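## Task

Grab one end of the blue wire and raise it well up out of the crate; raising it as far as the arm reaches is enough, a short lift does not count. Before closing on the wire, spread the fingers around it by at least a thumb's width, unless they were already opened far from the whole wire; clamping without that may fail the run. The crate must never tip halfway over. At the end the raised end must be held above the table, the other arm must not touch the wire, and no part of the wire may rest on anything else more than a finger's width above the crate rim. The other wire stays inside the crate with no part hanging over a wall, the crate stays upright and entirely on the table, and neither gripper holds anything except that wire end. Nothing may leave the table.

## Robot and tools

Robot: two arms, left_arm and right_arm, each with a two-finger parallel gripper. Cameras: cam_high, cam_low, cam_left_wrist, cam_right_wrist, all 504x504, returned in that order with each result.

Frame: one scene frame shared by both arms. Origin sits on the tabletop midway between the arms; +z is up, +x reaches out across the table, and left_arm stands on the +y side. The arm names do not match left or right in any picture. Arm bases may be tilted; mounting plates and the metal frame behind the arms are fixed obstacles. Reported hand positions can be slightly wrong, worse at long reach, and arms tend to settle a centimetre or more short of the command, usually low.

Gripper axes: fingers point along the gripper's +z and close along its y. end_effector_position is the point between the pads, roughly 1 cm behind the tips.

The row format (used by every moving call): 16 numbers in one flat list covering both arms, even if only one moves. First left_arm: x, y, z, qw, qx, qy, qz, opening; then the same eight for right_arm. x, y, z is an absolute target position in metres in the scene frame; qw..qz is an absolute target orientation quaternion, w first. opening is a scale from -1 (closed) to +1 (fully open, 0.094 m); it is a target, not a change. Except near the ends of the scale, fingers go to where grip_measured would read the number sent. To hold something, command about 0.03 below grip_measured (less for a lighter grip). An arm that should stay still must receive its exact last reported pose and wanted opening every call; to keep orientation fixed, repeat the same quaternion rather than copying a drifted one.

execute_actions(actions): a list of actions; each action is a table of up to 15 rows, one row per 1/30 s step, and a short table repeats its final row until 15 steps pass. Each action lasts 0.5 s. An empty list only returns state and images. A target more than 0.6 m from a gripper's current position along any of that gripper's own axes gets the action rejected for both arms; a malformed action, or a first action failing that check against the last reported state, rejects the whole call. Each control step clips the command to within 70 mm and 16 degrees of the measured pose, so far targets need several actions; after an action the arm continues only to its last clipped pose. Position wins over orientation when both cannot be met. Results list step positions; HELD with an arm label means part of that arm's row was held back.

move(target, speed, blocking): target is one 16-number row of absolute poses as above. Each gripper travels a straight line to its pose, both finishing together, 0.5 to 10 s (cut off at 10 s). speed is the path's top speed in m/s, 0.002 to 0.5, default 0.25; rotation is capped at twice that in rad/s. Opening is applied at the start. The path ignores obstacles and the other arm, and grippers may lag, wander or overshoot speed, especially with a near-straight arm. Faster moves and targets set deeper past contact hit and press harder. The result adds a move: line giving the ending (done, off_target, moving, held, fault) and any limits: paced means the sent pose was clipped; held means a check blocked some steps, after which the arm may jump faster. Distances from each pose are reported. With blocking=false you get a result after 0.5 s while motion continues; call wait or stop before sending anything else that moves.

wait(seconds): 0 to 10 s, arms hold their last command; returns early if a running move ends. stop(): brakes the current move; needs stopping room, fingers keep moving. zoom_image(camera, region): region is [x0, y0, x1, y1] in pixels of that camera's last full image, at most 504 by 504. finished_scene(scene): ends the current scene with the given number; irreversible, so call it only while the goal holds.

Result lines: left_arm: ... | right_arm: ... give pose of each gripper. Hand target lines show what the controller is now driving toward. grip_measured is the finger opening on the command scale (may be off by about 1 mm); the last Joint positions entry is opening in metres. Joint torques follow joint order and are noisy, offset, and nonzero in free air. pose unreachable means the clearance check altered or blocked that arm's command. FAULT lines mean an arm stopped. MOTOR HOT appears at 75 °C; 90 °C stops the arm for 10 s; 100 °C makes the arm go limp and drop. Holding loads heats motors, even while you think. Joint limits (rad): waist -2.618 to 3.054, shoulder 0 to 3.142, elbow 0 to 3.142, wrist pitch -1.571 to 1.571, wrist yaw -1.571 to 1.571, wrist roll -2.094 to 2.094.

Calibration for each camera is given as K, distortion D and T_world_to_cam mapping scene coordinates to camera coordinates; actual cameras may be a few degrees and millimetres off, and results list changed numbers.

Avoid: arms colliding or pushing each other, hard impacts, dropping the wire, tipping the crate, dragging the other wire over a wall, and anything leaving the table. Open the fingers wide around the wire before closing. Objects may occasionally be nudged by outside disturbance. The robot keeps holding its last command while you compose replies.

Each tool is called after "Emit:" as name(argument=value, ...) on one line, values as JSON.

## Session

Emit:
execute_actions(actions=[])

Scene clock: 0.00 s.
left_arm: end_effector_position=(+0.1715, -0.0832, +0.1396) grip_measured=+1.000 end_effector_quat_wxyz=(-0.000, +0.856, +0.474, +0.206) | right_arm: end_effector_position=(+0.3512, -0.1053, +0.2705) grip_measured=+1.000 end_effector_quat_wxyz=(+0.124, +0.378, +0.918, +0.003)
Joint positions: left_arm=[-1.373  2.771  1.998 -1.14  -0.478  0.725  0.094] | right_arm=[ 0.835  2.458  2.141 -1.281  0.403  1.544  0.094]
Joint velocities: left_arm=[ 0.012 -0.012  0.002  0.022  0.022  0.037  0.   ] | right_arm=[-0.012 -0.012  0.002 -0.095 -0.007 -0.037  0.   ]
Joint torques (N m, as the arm reports them, + toward a larger angle): no reading
Motor temperatures (°C, as the motors report them): left_arm=[20 22 22 21 22 20] | right_arm=[22 22 20 24 24 21]
Hand target (left_arm): +0.172, -0.085, +0.141; +0.003, +0.856, +0.475, +0.206
Hand target (right_arm): +0.352, -0.105, +0.276; +0.130, +0.377, +0.917, +0.006
camera_calibration (this result's frames):
cam_left_wrist: T_world_to_cam=[[-0.892603, 0.362353, -0.268253, 0.219441], [0.0952167, 0.733097, 0.673426, -0.00393109], [0.440673, 0.575561, -0.688866, 0.192209], [0, 0, 0, 1]] pos_world=[0.111547, -0.187261, 0.193919]
cam_right_wrist: T_world_to_cam=[[-0.484551, -0.874363, 0.0264592, 0.0680809], [-0.864043, 0.483115, 0.141526, 0.372513], [-0.136528, 0.0457145, -0.989581, 0.443687], [0, 0, 0, 1]] pos_world=[0.415432, -0.140722, 0.384543]

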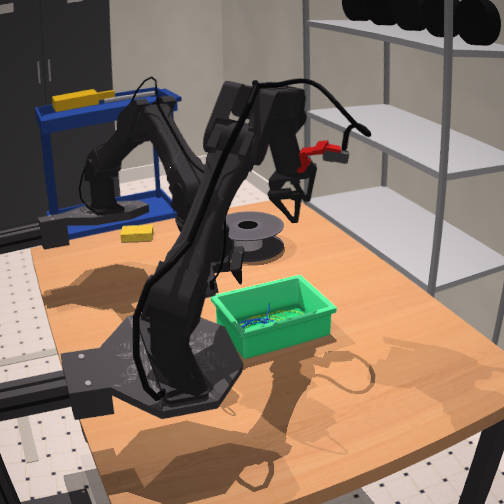

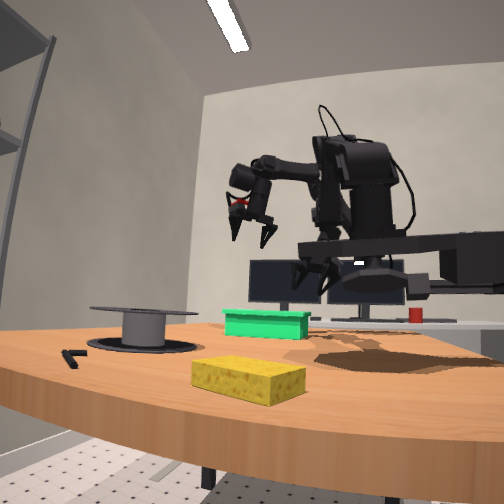

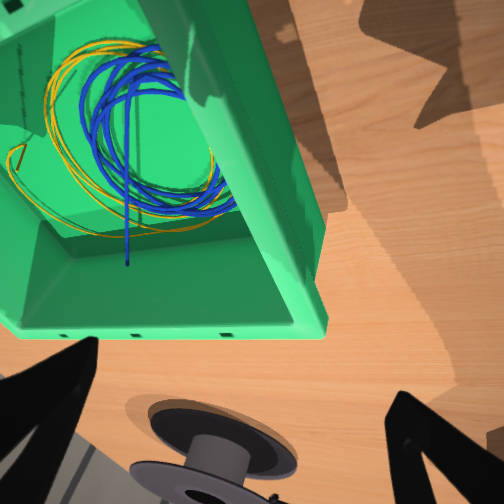

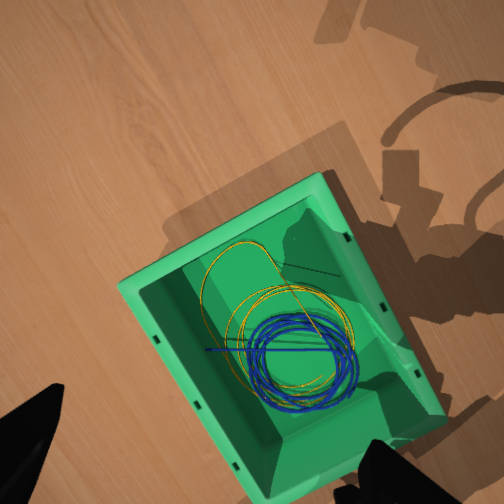

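Emit:
move(target=[0.12,0.22,0.3,0,0.856,0.474,0.206,1,0.3512,-0.1053,0.2705,0.124,0.378,0.918,0.003,-0.3], speed=0.3)

Emit:
move(target=[0.12,0.22,0.3,0,0.856,0.474,0.206,1,0.3,-0.068,0.13,0,-0.485,0.875,0,-0.35], speed=0.4)

Emit:
zoom_image(camera="cam_high", region=[200, 220, 350, 370])

Scene clock: 7.03 s.
left_arm: end_effector_position=(+0.1220, +0.2143, +0.3005) grip_measured=+1.000 end_effector_quat_wxyz=(+0.002, +0.855, +0.475, +0.206) | right_arm: end_effector_position=(+0.3511, -0.1052, +0.2705) grip_measured=-0.298 end_effector_quat_wxyz=(+0.123, +0.378, +0.918, +0.003)
Joint positions: left_arm=[-1.384  1.418  0.881 -1.378 -0.475  0.71   0.094] | right_arm=[ 0.835  2.458  2.141 -1.281  0.402  1.544  0.033]
Joint velocities: left_arm=[-0.017  0.007 -0.002 -0.007 -0.007  0.022  0.   ] | right_arm=[-0.002 -0.002 -0.007 -0.037 -0.037 -0.007 -0.001]
Joint torques (N m, as the arm reports them, + toward a larger angle): left_arm=[-1.66 -3.85  4.54 -0.32 -0.2  -0.13] | right_arm=[  2.04 -14.18   5.34   0.55   0.18   0.02]
Motor temperatures (°C, as the motors report them): left_arm=[20 24 23 21 22 20] | right_arm=[22 24 21 24 24 21]
Hand target (left_arm): +0.118, +0.220, +0.300; -0.000, +0.856, +0.474, +0.206
Hand target (right_arm): +0.351, -0.105, +0.270; +0.124, +0.378, +0.918, +0.003
Off the commanded pose (left_arm): 0.006 m, 0 deg.
Off the commanded pose (right_arm): 0.000 m, 0 deg.
move: done
camera_calibration (this result's frames):
cam_left_wrist: T_world_to_cam=[[-0.893363, 0.358349, -0.271088, 0.112419], [0.0915736, 0.735846, 0.670929, -0.325085], [0.439906, 0.574558, -0.690193, 0.154256], [0, 0, 0, 1]] pos_world=[0.062342, 0.110299, 0.355051]
cam_right_wrist: T_world_to_cam=[[-0.484467, -0.874416, 0.0262418, 0.0681465], [-0.864007, 0.482968, 0.142246, 0.37217], [-0.137056, 0.0462404, -0.989483, 0.443855], [0, 0, 0, 1]] pos_world=[0.415405, -0.140682, 0.384459]

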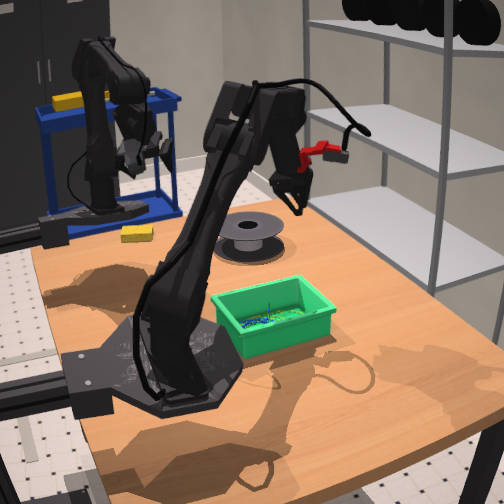

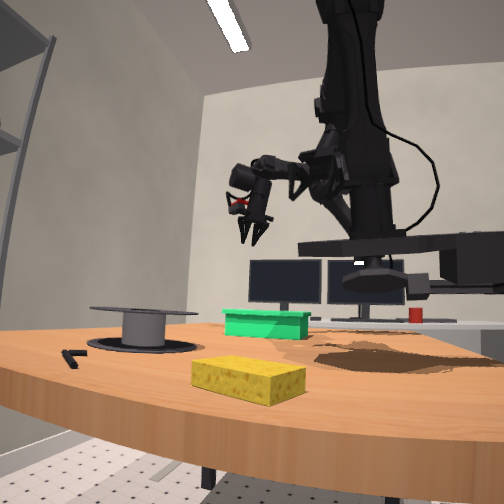

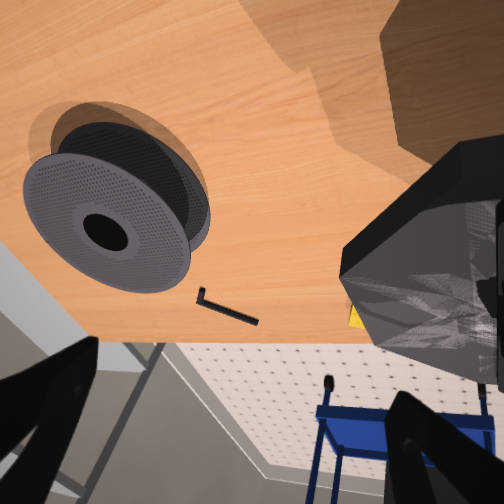

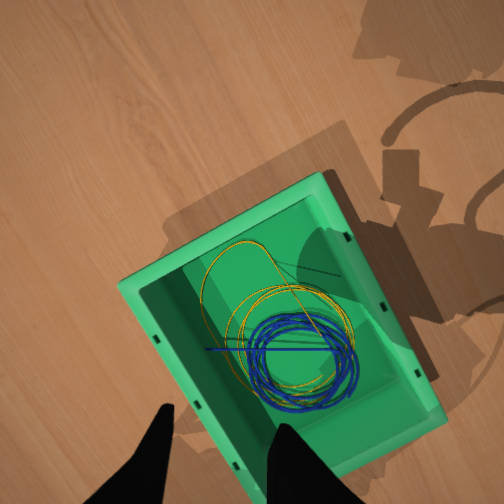

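Scene clock: 9.97 s.
left_arm: end_effector_position=(+0.1220, +0.2144, +0.3005) grip_measured=+1.000 end_effector_quat_wxyz=(+0.001, +0.855, +0.475, +0.206) | right_arm: end_effector_position=(+0.2915, -0.0765, +0.1256) grip_measured=-0.348 end_effector_quat_wxyz=(-0.010, -0.485, +0.875, -0.010)
Joint positions: left_arm=[-1.384  1.418  0.881 -1.378 -0.475  0.71   0.094] | right_arm=[ 0.835  2.618  1.853 -0.966  0.19  -0.215  0.031]
Joint velocities: left_arm=[ 0.012 -0.007 -0.017 -0.022 -0.007  0.022  0.   ] | right_arm=[ 0.002 -0.002 -0.007 -0.037 -0.022 -0.037  0.001]
Joint torques (N m, as the arm reports them, + toward a larger angle): left_arm=[-0.78 -3.82  4.63 -0.31 -0.21  0.  ] | right_arm=[  1.78 -14.74   6.59   0.35  -0.13  -0.04]
Motor temperatures (°C, as the motors report them): left_arm=[20 24 23 21 22 20] | right_arm=[22 25 21 24 24 21]
Hand target (left_arm): +0.120, +0.220, +0.300; -0.000, +0.856, +0.474, +0.206
Hand target (right_arm): +0.298, -0.070, +0.130; +0.001, -0.485, +0.874, +0.000
Off the commanded pose (left_arm): 0.006 m, 0 deg.
Off the commanded pose (right_arm): 0.013 m, 2 deg.
move: off_target (right_arm)
camera_calibration (this result's frames):
cam_left_wrist: T_world_to_cam=[[-0.893371, 0.358477, -0.27089, 0.112291], [0.0916451, 0.735593, 0.671197, -0.32519], [0.439873, 0.574802, -0.69001, 0.154119], [0, 0, 0, 1]] pos_world=[0.0623272, 0.110365, 0.355028]
cam_right_wrist: T_world_to_cam=[[0.961939, -0.266804, 0.0590586, -0.311012], [-0.267463, -0.874978, 0.403581, 0.0168271], [-0.0560022, -0.404016, -0.913036, 0.223314], [0, 0, 0, 1]] pos_world=[0.316181, 0.0219667, 0.215471]

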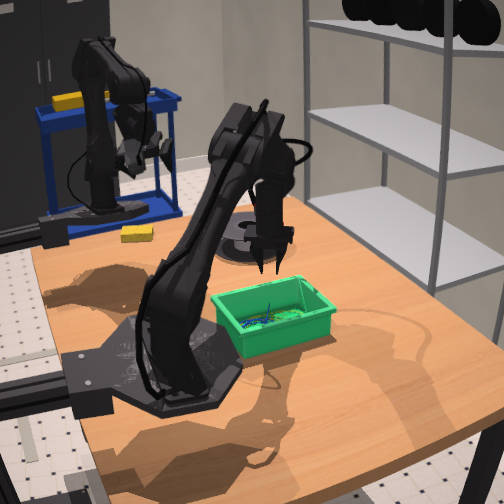

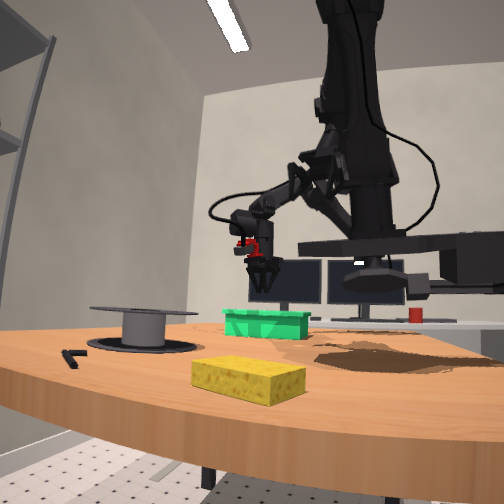

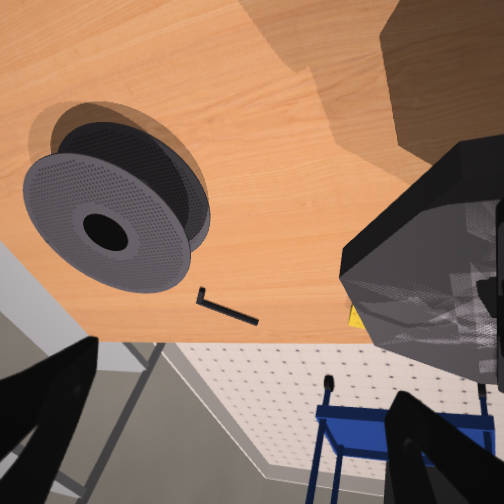

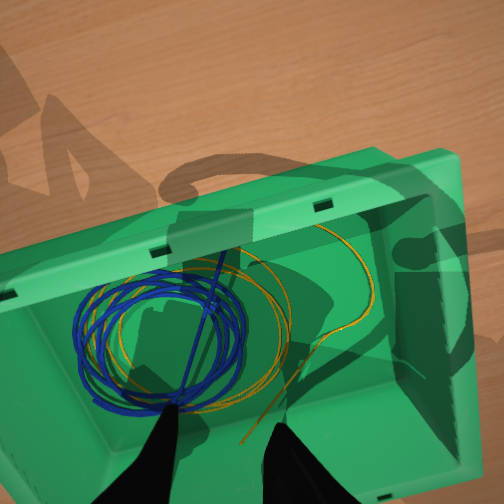

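Region (200, 220, 350, 370) of cam_high's 504x504 image, scaled by 3.360, with more detail than that image has.

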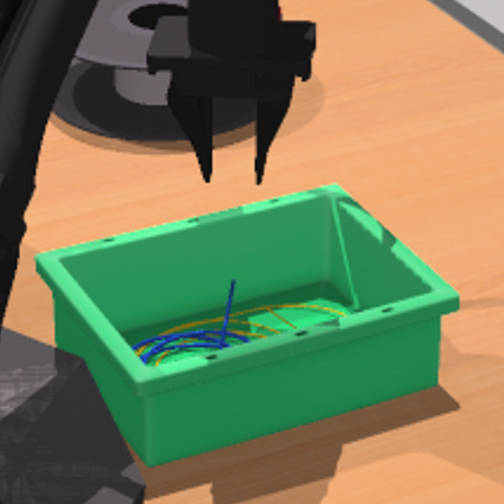

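Emit:
move(target=[0.12,0.22,0.3,0,0.856,0.474,0.206,1,0.292,-0.062,0.065,0,-0.485,0.875,0,-0.4], speed=0.1)

Emit:
zoom_image(camera="cam_high", region=[200, 220, 350, 370])

Scene clock: 13.83 s.
left_arm: end_effector_position=(+0.1220, +0.2144, +0.3005) grip_measured=+1.000 end_effector_quat_wxyz=(+0.001, +0.855, +0.475, +0.206) | right_arm: end_effector_position=(+0.2920, -0.0612, +0.0678) grip_measured=-0.398 end_effector_quat_wxyz=(+0.002, -0.485, +0.875, -0.006)
Joint positions: left_arm=[-1.384  1.418  0.881 -1.378 -0.475  0.71   0.094] | right_arm=[ 0.835  2.749  1.853 -0.808  0.189 -0.219  0.028]
Joint velocities: left_arm=[-0.007 -0.007  0.017 -0.037 -0.051 -0.007  0.   ] | right_arm=[ 0.002 -0.002 -0.007 -0.066  0.007 -0.081  0.001]
Joint torques (N m, as the arm reports them, + toward a larger angle): left_arm=[-0.89 -3.75  4.6  -0.3  -0.18 -0.04] | right_arm=[  1.57 -15.48   4.03   0.43  -0.13  -0.03]
Motor temperatures (°C, as the motors report them): left_arm=[20 23 23 21 22 20] | right_arm=[22 26 21 24 24 21]
Hand target (left_arm): +0.120, +0.220, +0.300; -0.000, +0.856, +0.474, +0.206
Hand target (right_arm): +0.291, -0.063, +0.065; -0.000, -0.485, +0.875, +0.000
Off the commanded pose (left_arm): 0.006 m, 0 deg.
Off the commanded pose (right_arm): 0.003 m, 1 deg.
move: done
camera_calibration (this result's frames):
cam_left_wrist: T_world_to_cam=[[-0.893371, 0.358477, -0.27089, 0.112291], [0.0916451, 0.735593, 0.671197, -0.32519], [0.439873, 0.574802, -0.69001, 0.154119], [0, 0, 0, 1]] pos_world=[0.0623272, 0.110365, 0.355028]
cam_right_wrist: T_world_to_cam=[[0.960762, -0.268081, 0.0711936, -0.304554], [-0.274522, -0.882319, 0.382296, 0.0567274], [-0.039671, -0.38684, -0.921293, 0.173644], [0, 0, 0, 1]] pos_world=[0.315065, 0.0355792, 0.159973]

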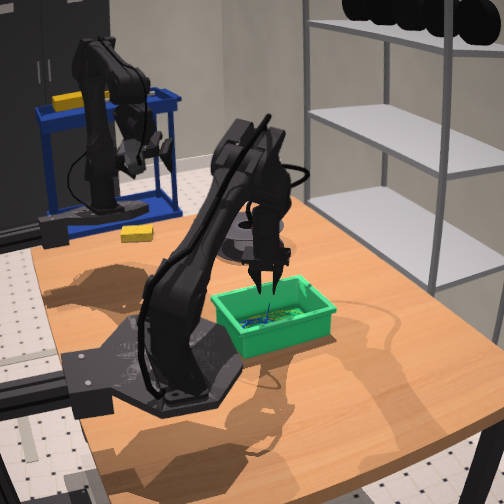

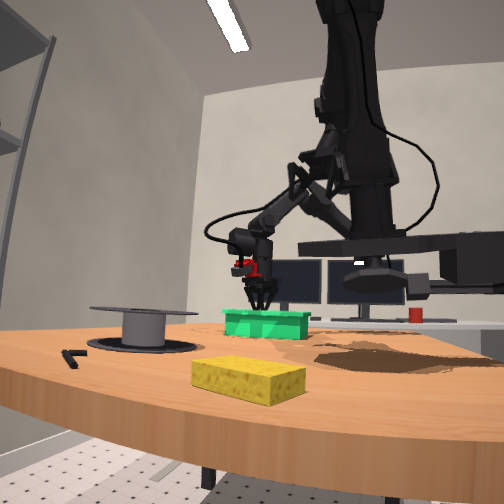

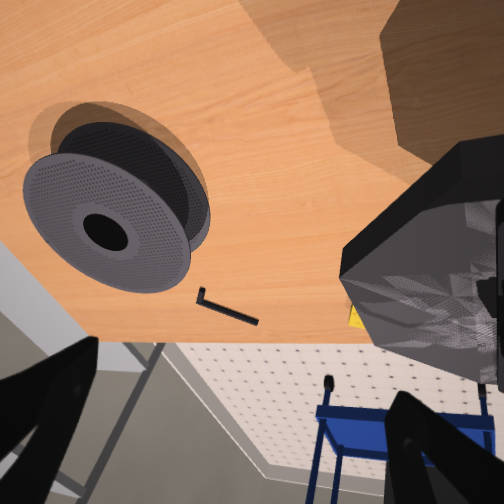

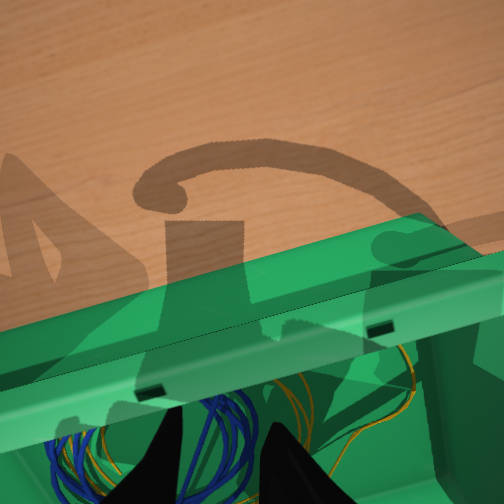

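Region (200, 220, 350, 370) of cam_high's 504x504 image, scaled by 3.360, with more detail than that image has.

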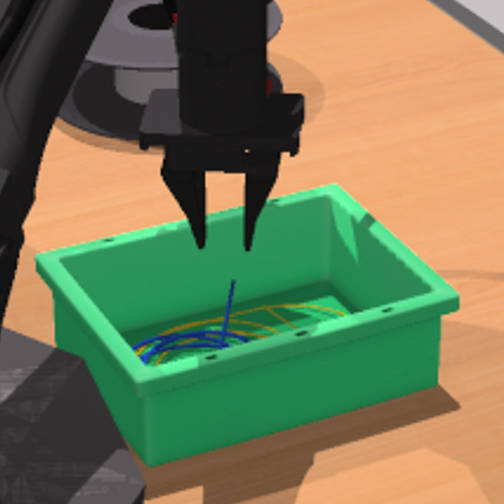

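Emit:
move(target=[0.12,0.22,0.3,0,0.856,0.474,0.206,1,0.291,-0.07,0.042,0,-0.485,0.875,0,-0.4], speed=0.05)

Emit:
zoom_image(camera="cam_high", region=[200, 220, 350, 370])

Scene clock: 16.83 s.
left_arm: end_effector_position=(+0.1220, +0.2144, +0.3005) grip_measured=+1.000 end_effector_quat_wxyz=(+0.001, +0.855, +0.475, +0.206) | right_arm: end_effector_position=(+0.2930, -0.0685, +0.0464) grip_measured=-0.398 end_effector_quat_wxyz=(+0.003, -0.483, +0.876, -0.004)
Joint positions: left_arm=[-1.384  1.418  0.881 -1.378 -0.475  0.71   0.094] | right_arm=[ 0.813  2.775  1.812 -0.735  0.189 -0.239  0.028]
Joint velocities: left_arm=[-0.002  0.002  0.002  0.037 -0.037 -0.022  0.   ] | right_arm=[-0.007 -0.007  0.007 -0.051 -0.007  0.007 -0.002]
Joint torques (N m, as the arm reports them, + toward a larger angle): left_arm=[-0.8  -3.82  4.68 -0.28 -0.19 -0.04] | right_arm=[  1.67 -15.06   3.79   0.44  -0.11  -0.03]
Motor temperatures (°C, as the motors report them): left_arm=[20 23 23 21 22 20] | right_arm=[22 26 21 24 24 21]
Hand target (left_arm): +0.120, +0.220, +0.300; -0.000, +0.856, +0.474, +0.206
Hand target (right_arm): +0.290, -0.070, +0.042; -0.000, -0.485, +0.875, +0.000
Off the commanded pose (left_arm): 0.006 m, 0 deg.
Off the commanded pose (right_arm): 0.005 m, 1 deg.
move: done
camera_calibration (this result's frames):
cam_left_wrist: T_world_to_cam=[[-0.893371, 0.358477, -0.27089, 0.112291], [0.0916451, 0.735593, 0.671197, -0.32519], [0.439873, 0.574802, -0.69001, 0.154119], [0, 0, 0, 1]] pos_world=[0.0623272, 0.110365, 0.355028]
cam_right_wrist: T_world_to_cam=[[0.959737, -0.272011, 0.0701031, -0.305874], [-0.277877, -0.882858, 0.378612, 0.0598119], [-0.0410955, -0.382848, -0.922897, 0.151878], [0, 0, 0, 1]] pos_world=[0.31642, 0.0277506, 0.138965]

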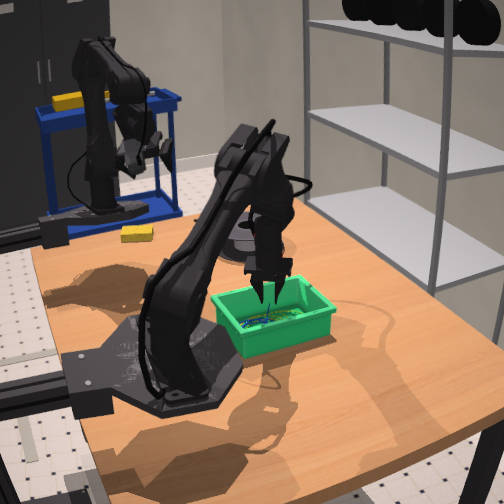

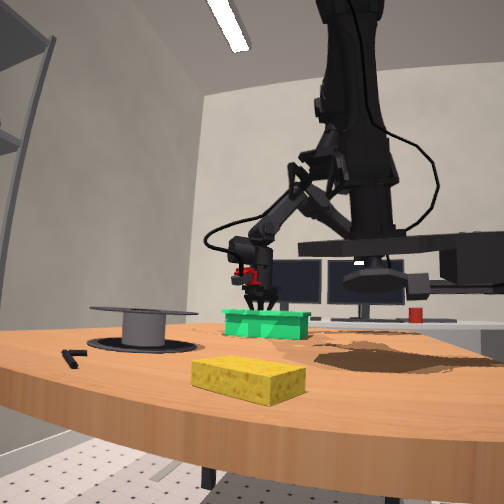

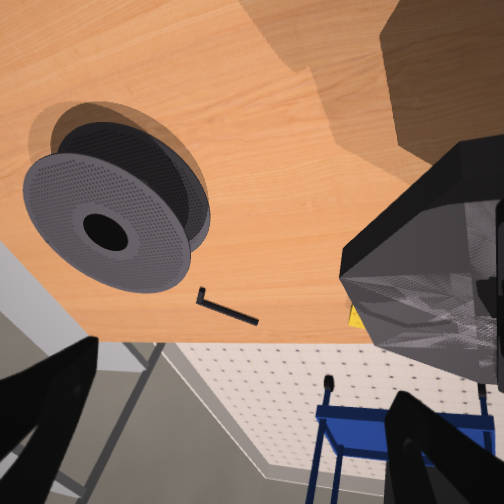

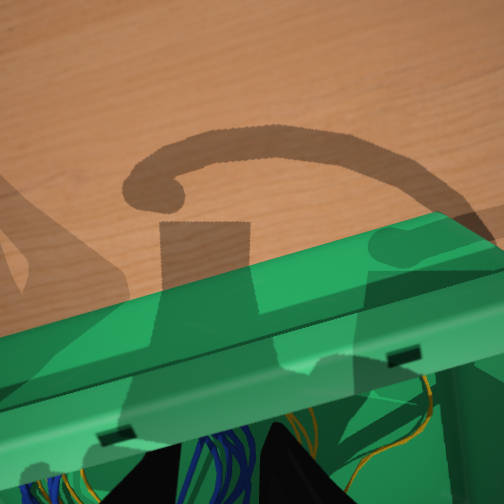

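Region (200, 220, 350, 370) of cam_high's 504x504 image, scaled by 3.360, with more detail than that image has.

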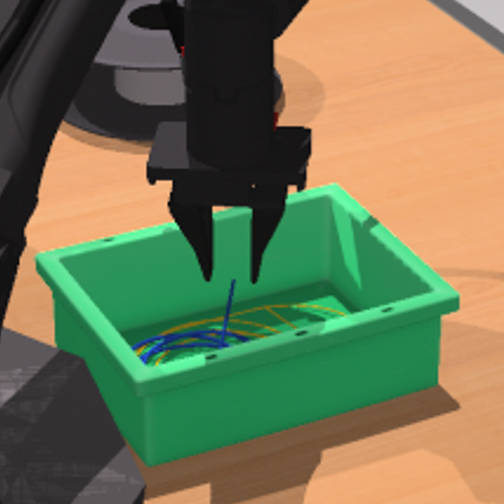

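Emit:
move(target=[0.12,0.22,0.3,0,0.856,0.474,0.206,1,0.292,-0.067,0.025,0,-0.485,0.875,0,-0.4], speed=0.04)

Emit:
zoom_image(camera="cam_high", region=[200, 220, 350, 370])

Scene clock: 19.23 s.
left_arm: end_effector_position=(+0.1220, +0.2144, +0.3005) grip_measured=+1.000 end_effector_quat_wxyz=(+0.001, +0.855, +0.475, +0.206) | right_arm: end_effector_position=(+0.2848, -0.0730, +0.0247) grip_measured=-0.398 end_effector_quat_wxyz=(-0.012, -0.486, +0.874, -0.008)
Joint positions: left_arm=[-1.384  1.418  0.881 -1.378 -0.475  0.71   0.094] | right_arm=[ 0.809  2.824  1.812 -0.716  0.19  -0.244  0.028]
Joint velocities: left_arm=[ 0.012  0.007 -0.027  0.007 -0.037 -0.022  0.   ] | right_arm=[ 0.007 -0.012  0.002 -0.037 -0.022 -0.081 -0.001]
Joint torques (N m, as the arm reports them, + toward a larger angle): left_arm=[-0.8  -3.88  4.6  -0.31 -0.22 -0.05] | right_arm=[  1.76 -14.8    5.57   0.46  -0.1   -0.02]
Motor temperatures (°C, as the motors report them): left_arm=[20 23 23 21 22 20] | right_arm=[22 27 21 24 24 21]
Hand target (left_arm): +0.120, +0.220, +0.300; -0.000, +0.856, +0.474, +0.206
Hand target (right_arm): +0.291, -0.067, +0.025; -0.000, -0.485, +0.874, -0.000
Off the commanded pose (left_arm): 0.006 m, 0 deg.
Off the commanded pose (right_arm): 0.009 m, 2 deg.
move: done
camera_calibration (this result's frames):
cam_left_wrist: T_world_to_cam=[[-0.893371, 0.358477, -0.27089, 0.112291], [0.0916451, 0.735593, 0.671197, -0.32519], [0.439873, 0.574802, -0.69001, 0.154119], [0, 0, 0, 1]] pos_world=[0.0623272, 0.110365, 0.355028]
cam_right_wrist: T_world_to_cam=[[0.963148, -0.263432, 0.0543059, -0.29773], [-0.262484, -0.876483, 0.403583, 0.057263], [-0.0587186, -0.402964, -0.91333, 0.133124], [0, 0, 0, 1]] pos_world=[0.309606, 0.0254025, 0.114644]

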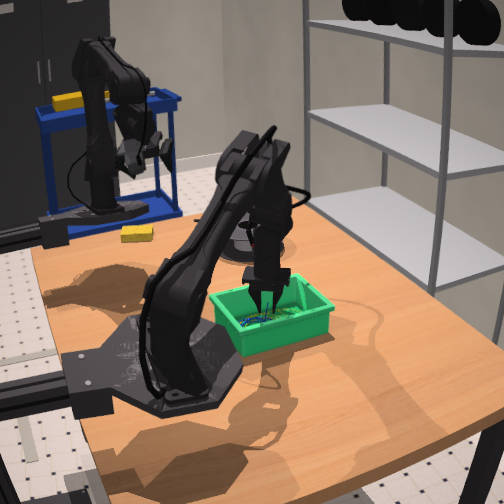

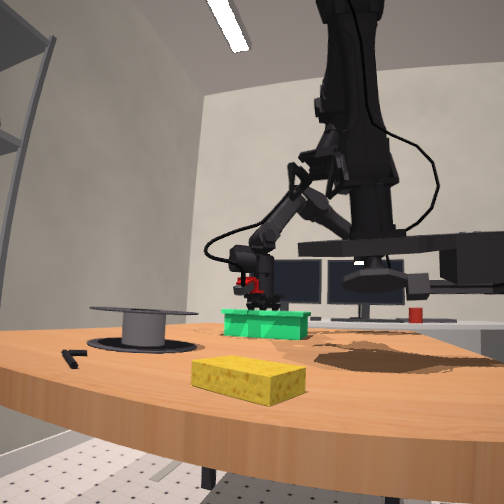

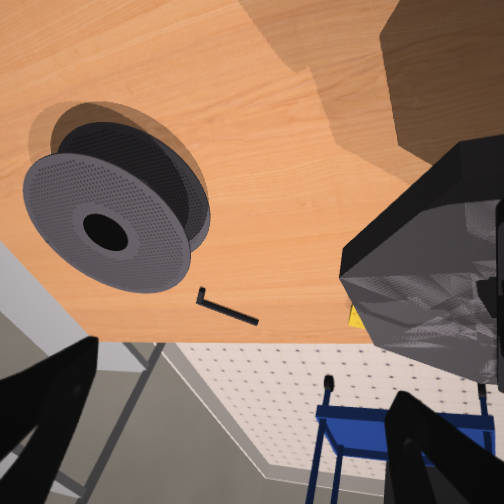

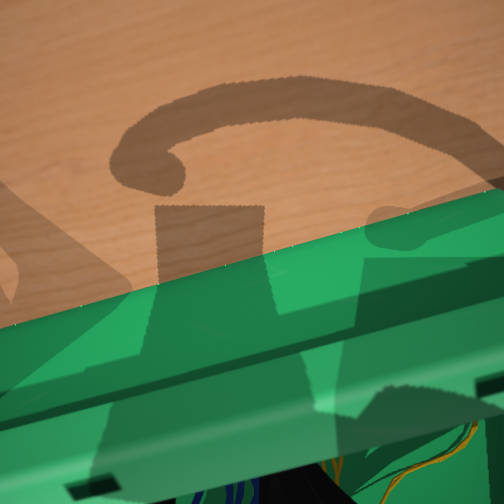

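Region (200, 220, 350, 370) of cam_high's 504x504 image, scaled by 3.360, with more detail than that image has.

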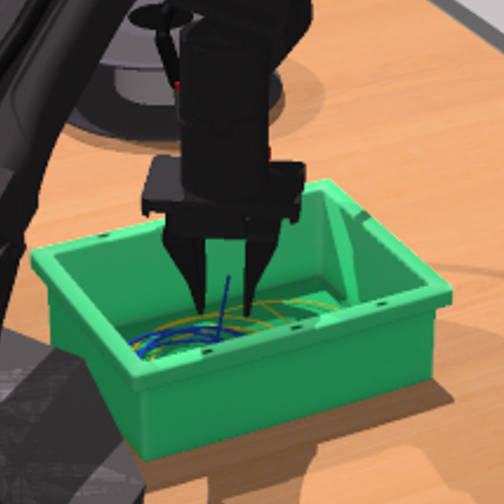

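Emit:
move(target=[0.12,0.22,0.3,0,0.856,0.474,0.206,1,0.29,-0.069,0.027,0,-0.485,0.875,0,-1], speed=0.04)

Emit:
move(target=[0.12,0.22,0.3,0,0.856,0.474,0.206,1,0.287,-0.085,0.14,0,-0.485,0.875,0,-1], speed=0.08)

Emit:
zoom_image(camera="cam_high", region=[200, 220, 350, 370])

Scene clock: 22.23 s.
left_arm: end_effector_position=(+0.1220, +0.2144, +0.3005) grip_measured=+1.000 end_effector_quat_wxyz=(+0.001, +0.855, +0.475, +0.206) | right_arm: end_effector_position=(+0.2869, -0.0710, +0.0247) grip_measured=-0.971 end_effector_quat_wxyz=(-0.006, -0.486, +0.874, -0.007)
Joint positions: left_arm=[-1.384  1.418  0.881 -1.378 -0.475  0.71   0.094] | right_arm=[ 0.809  2.824  1.812 -0.704  0.19  -0.245  0.001]
Joint velocities: left_arm=[-0.007  0.007  0.007  0.022  0.007 -0.007  0.   ] | right_arm=[ 0.002 -0.002  0.017 -0.007  0.066  0.022 -0.   ]
Joint torques (N m, as the arm reports them, + toward a larger angle): left_arm=[-0.78 -3.99  4.6  -0.27 -0.19 -0.01] | right_arm=[  1.76 -15.94   4.34   0.42  -0.11  -0.02]
Motor temperatures (°C, as the motors report them): left_arm=[20 23 23 21 22 20] | right_arm=[22 27 21 24 24 21]
Hand target (left_arm): +0.120, +0.220, +0.300; -0.000, +0.856, +0.474, +0.206
Hand target (right_arm): +0.290, -0.069, +0.027; -0.000, -0.485, +0.875, -0.000
Off the commanded pose (left_arm): 0.006 m, 0 deg.
Off the commanded pose (right_arm): 0.004 m, 1 deg.
move: done
camera_calibration (this result's frames):
cam_left_wrist: T_world_to_cam=[[-0.893371, 0.358477, -0.27089, 0.112291], [0.0916451, 0.735593, 0.671197, -0.32519], [0.439873, 0.574802, -0.69001, 0.154119], [0, 0, 0, 1]] pos_world=[0.0623272, 0.110365, 0.355028]
cam_right_wrist: T_world_to_cam=[[0.962209, -0.26557, 0.0602272, -0.299227], [-0.26735, -0.879244, 0.394276, 0.0610363], [-0.0517533, -0.395478, -0.917016, 0.132627], [0, 0, 0, 1]] pos_world=[0.311101, 0.0266513, 0.115578]

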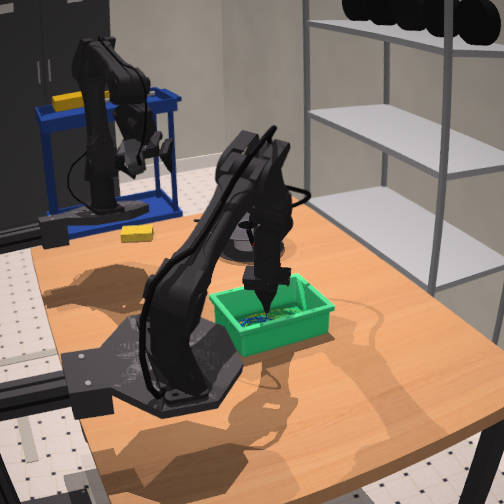

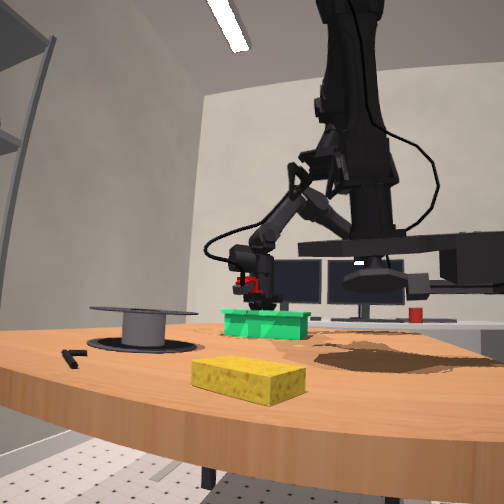

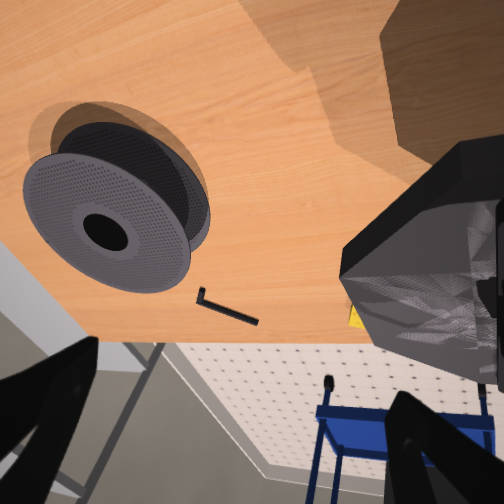

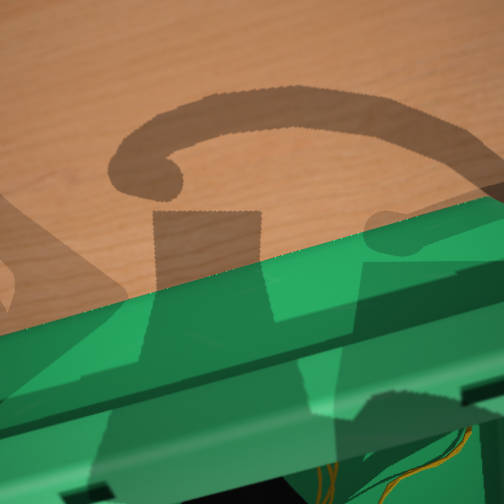

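Scene clock: 24.17 s.
left_arm: end_effector_position=(+0.1220, +0.2144, +0.3005) grip_measured=+1.000 end_effector_quat_wxyz=(+0.001, +0.855, +0.475, +0.206) | right_arm: end_effector_position=(+0.2955, -0.0898, +0.1319) grip_measured=-0.971 end_effector_quat_wxyz=(-0.002, -0.480, +0.877, -0.005)
Joint positions: left_arm=[-1.384  1.418  0.881 -1.378 -0.475  0.71   0.094] | right_arm=[ 0.809  2.559  1.779 -0.928  0.19  -0.232  0.001]
Joint velocities: left_arm=[-0.012  0.012 -0.007  0.022 -0.022  0.007  0.   ] | right_arm=[ 0.002 -0.002  0.002 -0.081  0.007 -0.007 -0.001]
Joint torques (N m, as the arm reports them, + toward a larger angle): left_arm=[-0.95 -3.77  4.56 -0.34 -0.24 -0.02] | right_arm=[  3.36 -16.06   4.79   0.22  -0.13   0.12]
Motor temperatures (°C, as the motors report them): left_arm=[20 23 23 21 22 20] | right_arm=[22 28 21 24 24 21]
Hand target (left_arm): +0.120, +0.220, +0.300; -0.000, +0.856, +0.474, +0.206
Hand target (right_arm): +0.289, -0.084, +0.139; +0.000, -0.485, +0.875, -0.000
Off the commanded pose (left_arm): 0.006 m, 0 deg.
Off the commanded pose (right_arm): 0.013 m, 1 deg.
move: off_target (right_arm)
camera_calibration (this result's frames):
cam_left_wrist: T_world_to_cam=[[-0.893371, 0.358477, -0.27089, 0.112291], [0.0916451, 0.735593, 0.671197, -0.32519], [0.439873, 0.574802, -0.69001, 0.154119], [0, 0, 0, 1]] pos_world=[0.0623272, 0.110365, 0.355028]
cam_right_wrist: T_world_to_cam=[[0.958056, -0.279174, 0.0647352, -0.319583], [-0.281953, -0.877795, 0.387271, 0.0098816], [-0.0512916, -0.38928, -0.91969, 0.224734], [0, 0, 0, 1]] pos_world=[0.320492, 0.00693924, 0.223547]

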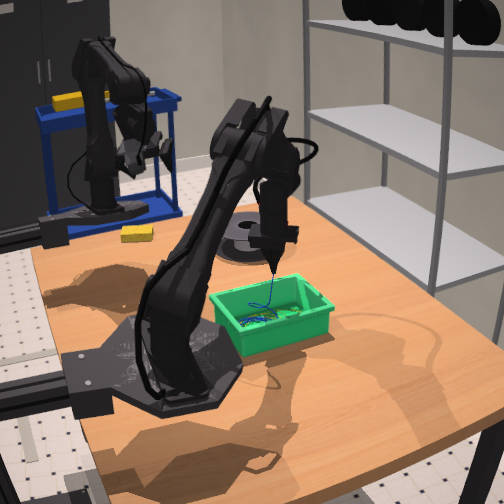

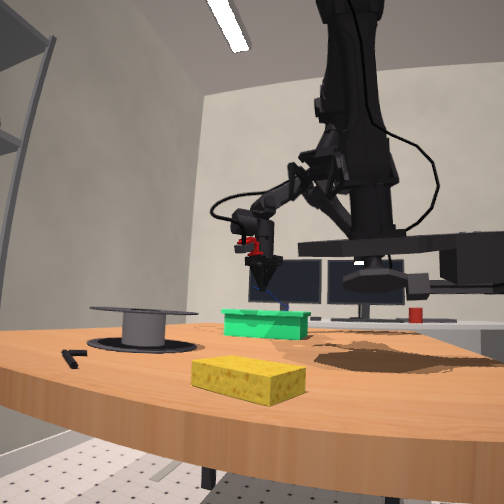

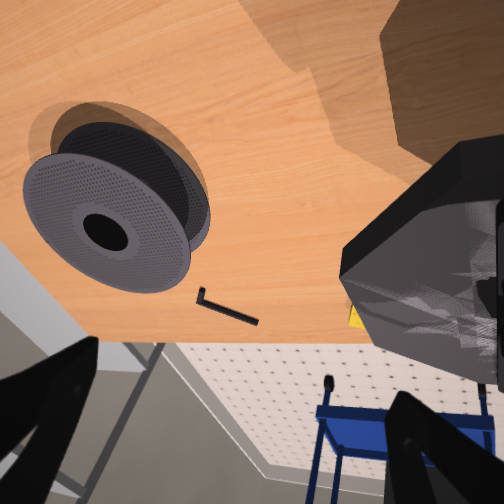

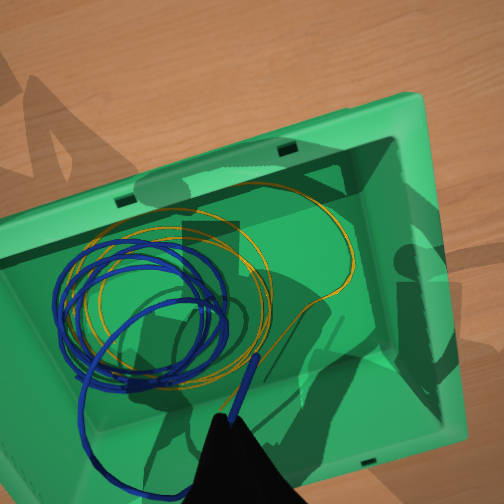

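Region (200, 220, 350, 370) of cam_high's 504x504 image, scaled by 3.360, with more detail than that image has.

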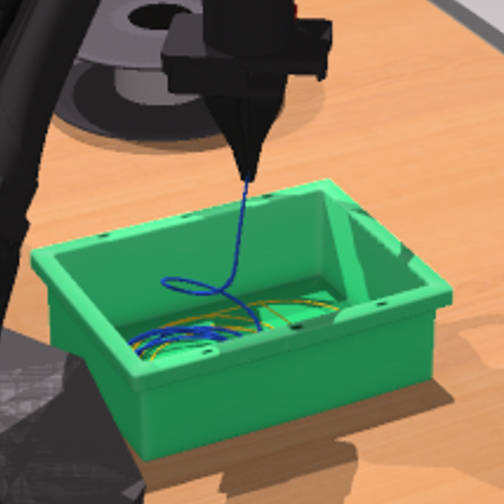

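Emit:
move(target=[0.12,0.22,0.3,0,0.856,0.474,0.206,1,0.33,-0.09,0.5,0.496,-0.323,0.779,0.206,-1], speed=0.18)

Emit:
move(target=[0.12,0.22,0.3,0,0.856,0.474,0.206,1,0.33,-0.09,0.94,0.8,-0.191,0.462,0.332,-1], speed=0.16)

Emit:
zoom_image(camera="cam_high", region=[180, 170, 380, 370])

Scene clock: 30.10 s.
left_arm: end_effector_position=(+0.1220, +0.2144, +0.3005) grip_measured=+1.000 end_effector_quat_wxyz=(+0.001, +0.855, +0.475, +0.206) | right_arm: end_effector_position=(+0.3416, -0.0876, +0.4829) grip_measured=-0.971 end_effector_quat_wxyz=(+0.486, -0.318, +0.791, +0.191)
Joint positions: left_arm=[-1.384  1.418  0.881 -1.378 -0.475  0.71   0.094] | right_arm=[ 0.853  1.671  1.401 -0.328  0.126 -0.14   0.001]
Joint velocities: left_arm=[-0.007 -0.027 -0.017  0.022 -0.007 -0.037  0.   ] | right_arm=[-0.007 -0.012 -0.002 -0.007  0.066 -0.007 -0.   ]
Joint torques (N m, as the arm reports them, + toward a larger angle): left_arm=[-0.84 -3.81  4.55 -0.32 -0.18 -0.05] | right_arm=[ 2.22 -9.33  6.89  2.05 -0.2   0.11]
Motor temperatures (°C, as the motors report them): left_arm=[20 23 23 21 22 20] | right_arm=[23 28 21 24 24 21]
Hand target (left_arm): +0.120, +0.220, +0.300; -0.000, +0.856, +0.474, +0.206
Hand target (right_arm): +0.336, -0.084, +0.497; +0.496, -0.317, +0.782, +0.204
Off the commanded pose (left_arm): 0.006 m, 0 deg.
Off the commanded pose (right_arm): 0.021 m, 3 deg.
move: off_target (right_arm)
camera_calibration (this result's frames):
cam_left_wrist: T_world_to_cam=[[-0.893371, 0.358477, -0.27089, 0.112291], [0.0916451, 0.735593, 0.671197, -0.32519], [0.439873, 0.574802, -0.69001, 0.154119], [0, 0, 0, 1]] pos_world=[0.0623272, 0.110365, 0.355028]
cam_right_wrist: T_world_to_cam=[[0.713432, -0.640368, 0.284507, -0.440033], [-0.370595, -0.689403, -0.622401, 0.423241], [0.594706, 0.338603, -0.729159, 0.301893], [0, 0, 0, 1]] pos_world=[0.291247, -0.0922211, 0.608746]

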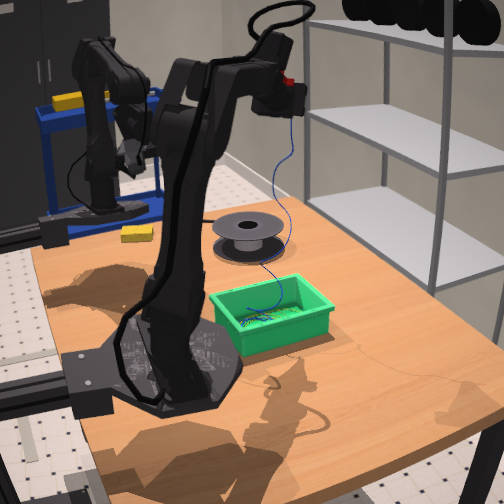

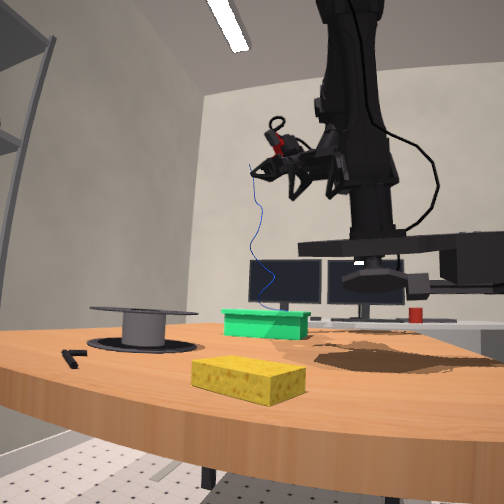

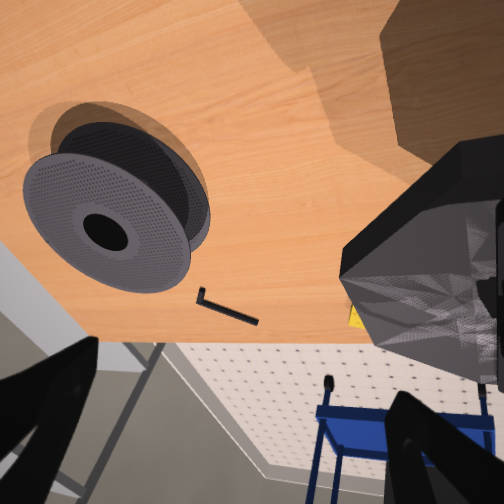

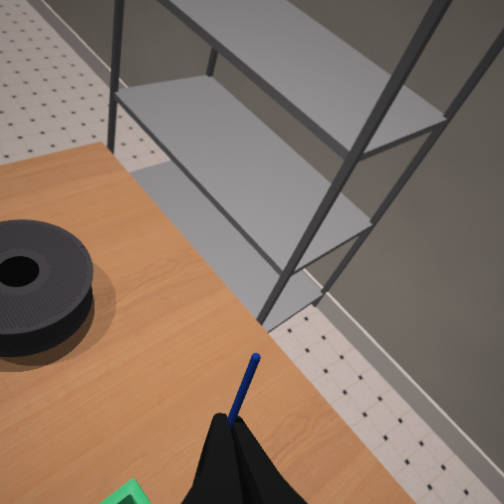

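Scene clock: 34.17 s.
left_arm: end_effector_position=(+0.1220, +0.2144, +0.3005) grip_measured=+1.000 end_effector_quat_wxyz=(+0.001, +0.855, +0.475, +0.206) | right_arm: end_effector_position=(+0.3371, -0.0877, +0.9142) grip_measured=-0.971 end_effector_quat_wxyz=(+0.859, -0.119, +0.359, +0.345)
Joint positions: left_arm=[-1.384  1.418  0.881 -1.378 -0.475  0.71   0.094] | right_arm=[ 0.964  2.265  2.825  0.101  0.038 -0.207  0.001]
Joint velocities: left_arm=[ 0.002 -0.002  0.002  0.022 -0.051 -0.022  0.   ] | right_arm=[ 0.037 -0.027  0.022 -0.037 -0.022  0.037 -0.   ]
Joint torques (N m, as the arm reports them, + toward a larger angle): left_arm=[-0.77 -3.96  4.56 -0.3  -0.18  0.  ] | right_arm=[ 2.27 -9.29  5.47  1.18 -0.23 -0.02]
Motor temperatures (°C, as the motors report them): left_arm=[20 23 23 21 22 20] | right_arm=[23 27 22 25 24 21]
Hand target (left_arm): +0.120, +0.220, +0.300; -0.000, +0.856, +0.474, +0.206
Hand target (right_arm): +0.327, -0.090, +0.922; +0.864, -0.118, +0.343, +0.350
Off the commanded pose (left_arm): 0.006 m, 0 deg.
Off the commanded pose (right_arm): 0.027 m, 16 deg.
elbow stopped short (right arm): the move would have taken joint 3 (elbow) straighter than the controller allows; a more bent joint 3 avoids this.
move: off_target (right_arm)
camera_calibration (this result's frames):
cam_left_wrist: T_world_to_cam=[[-0.893371, 0.358477, -0.27089, 0.112291], [0.0916451, 0.735593, 0.671197, -0.32519], [0.439873, 0.574802, -0.69001, 0.154119], [0, 0, 0, 1]] pos_world=[0.0623272, 0.110365, 0.355028]
cam_right_wrist: T_world_to_cam=[[0.475139, -0.872524, 0.113775, -0.343557], [0.412393, 0.106595, -0.904748, 0.753949], [0.777287, 0.476801, 0.41047, -0.472195], [0, 0, 0, 1]] pos_world=[0.219346, -0.154986, 0.915044]

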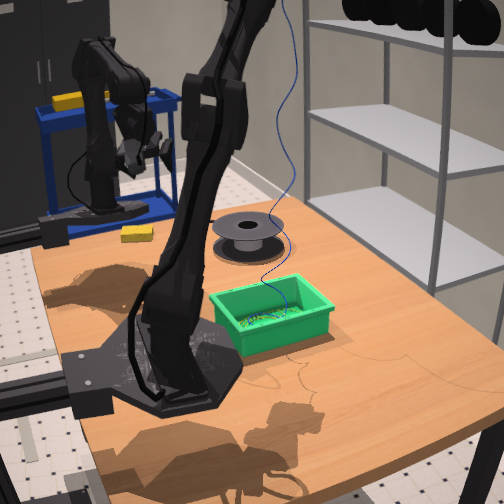

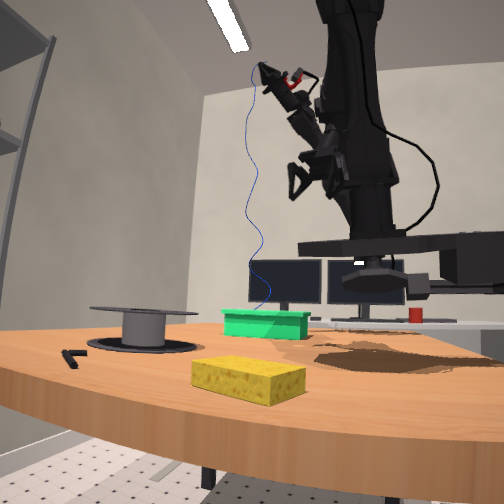

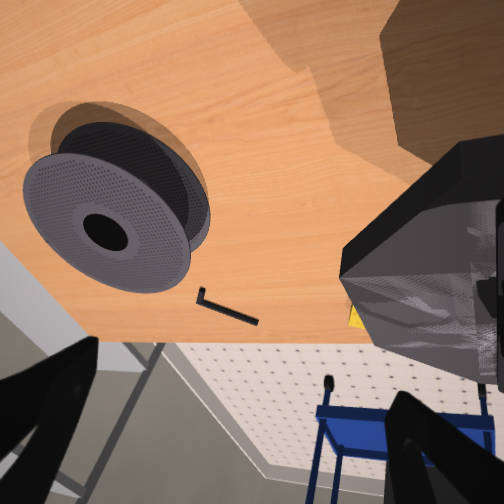

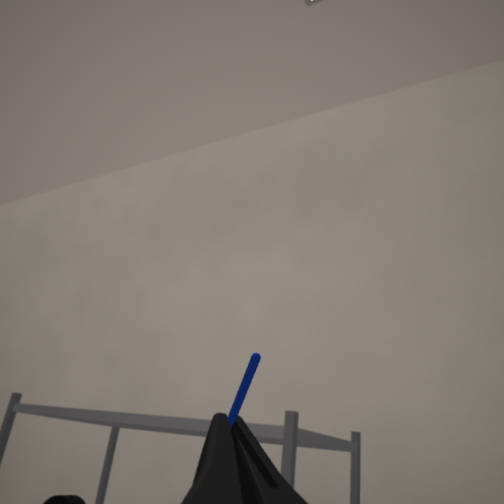

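Region (180, 170, 380, 370) of cam_high's 504x504 image, scaled by 2.520, with more detail than that image has.

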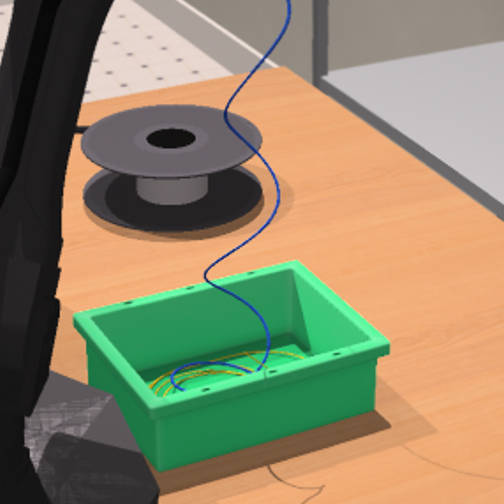

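Emit:
finished_scene(scene=2)

The scene is finished: the task was done.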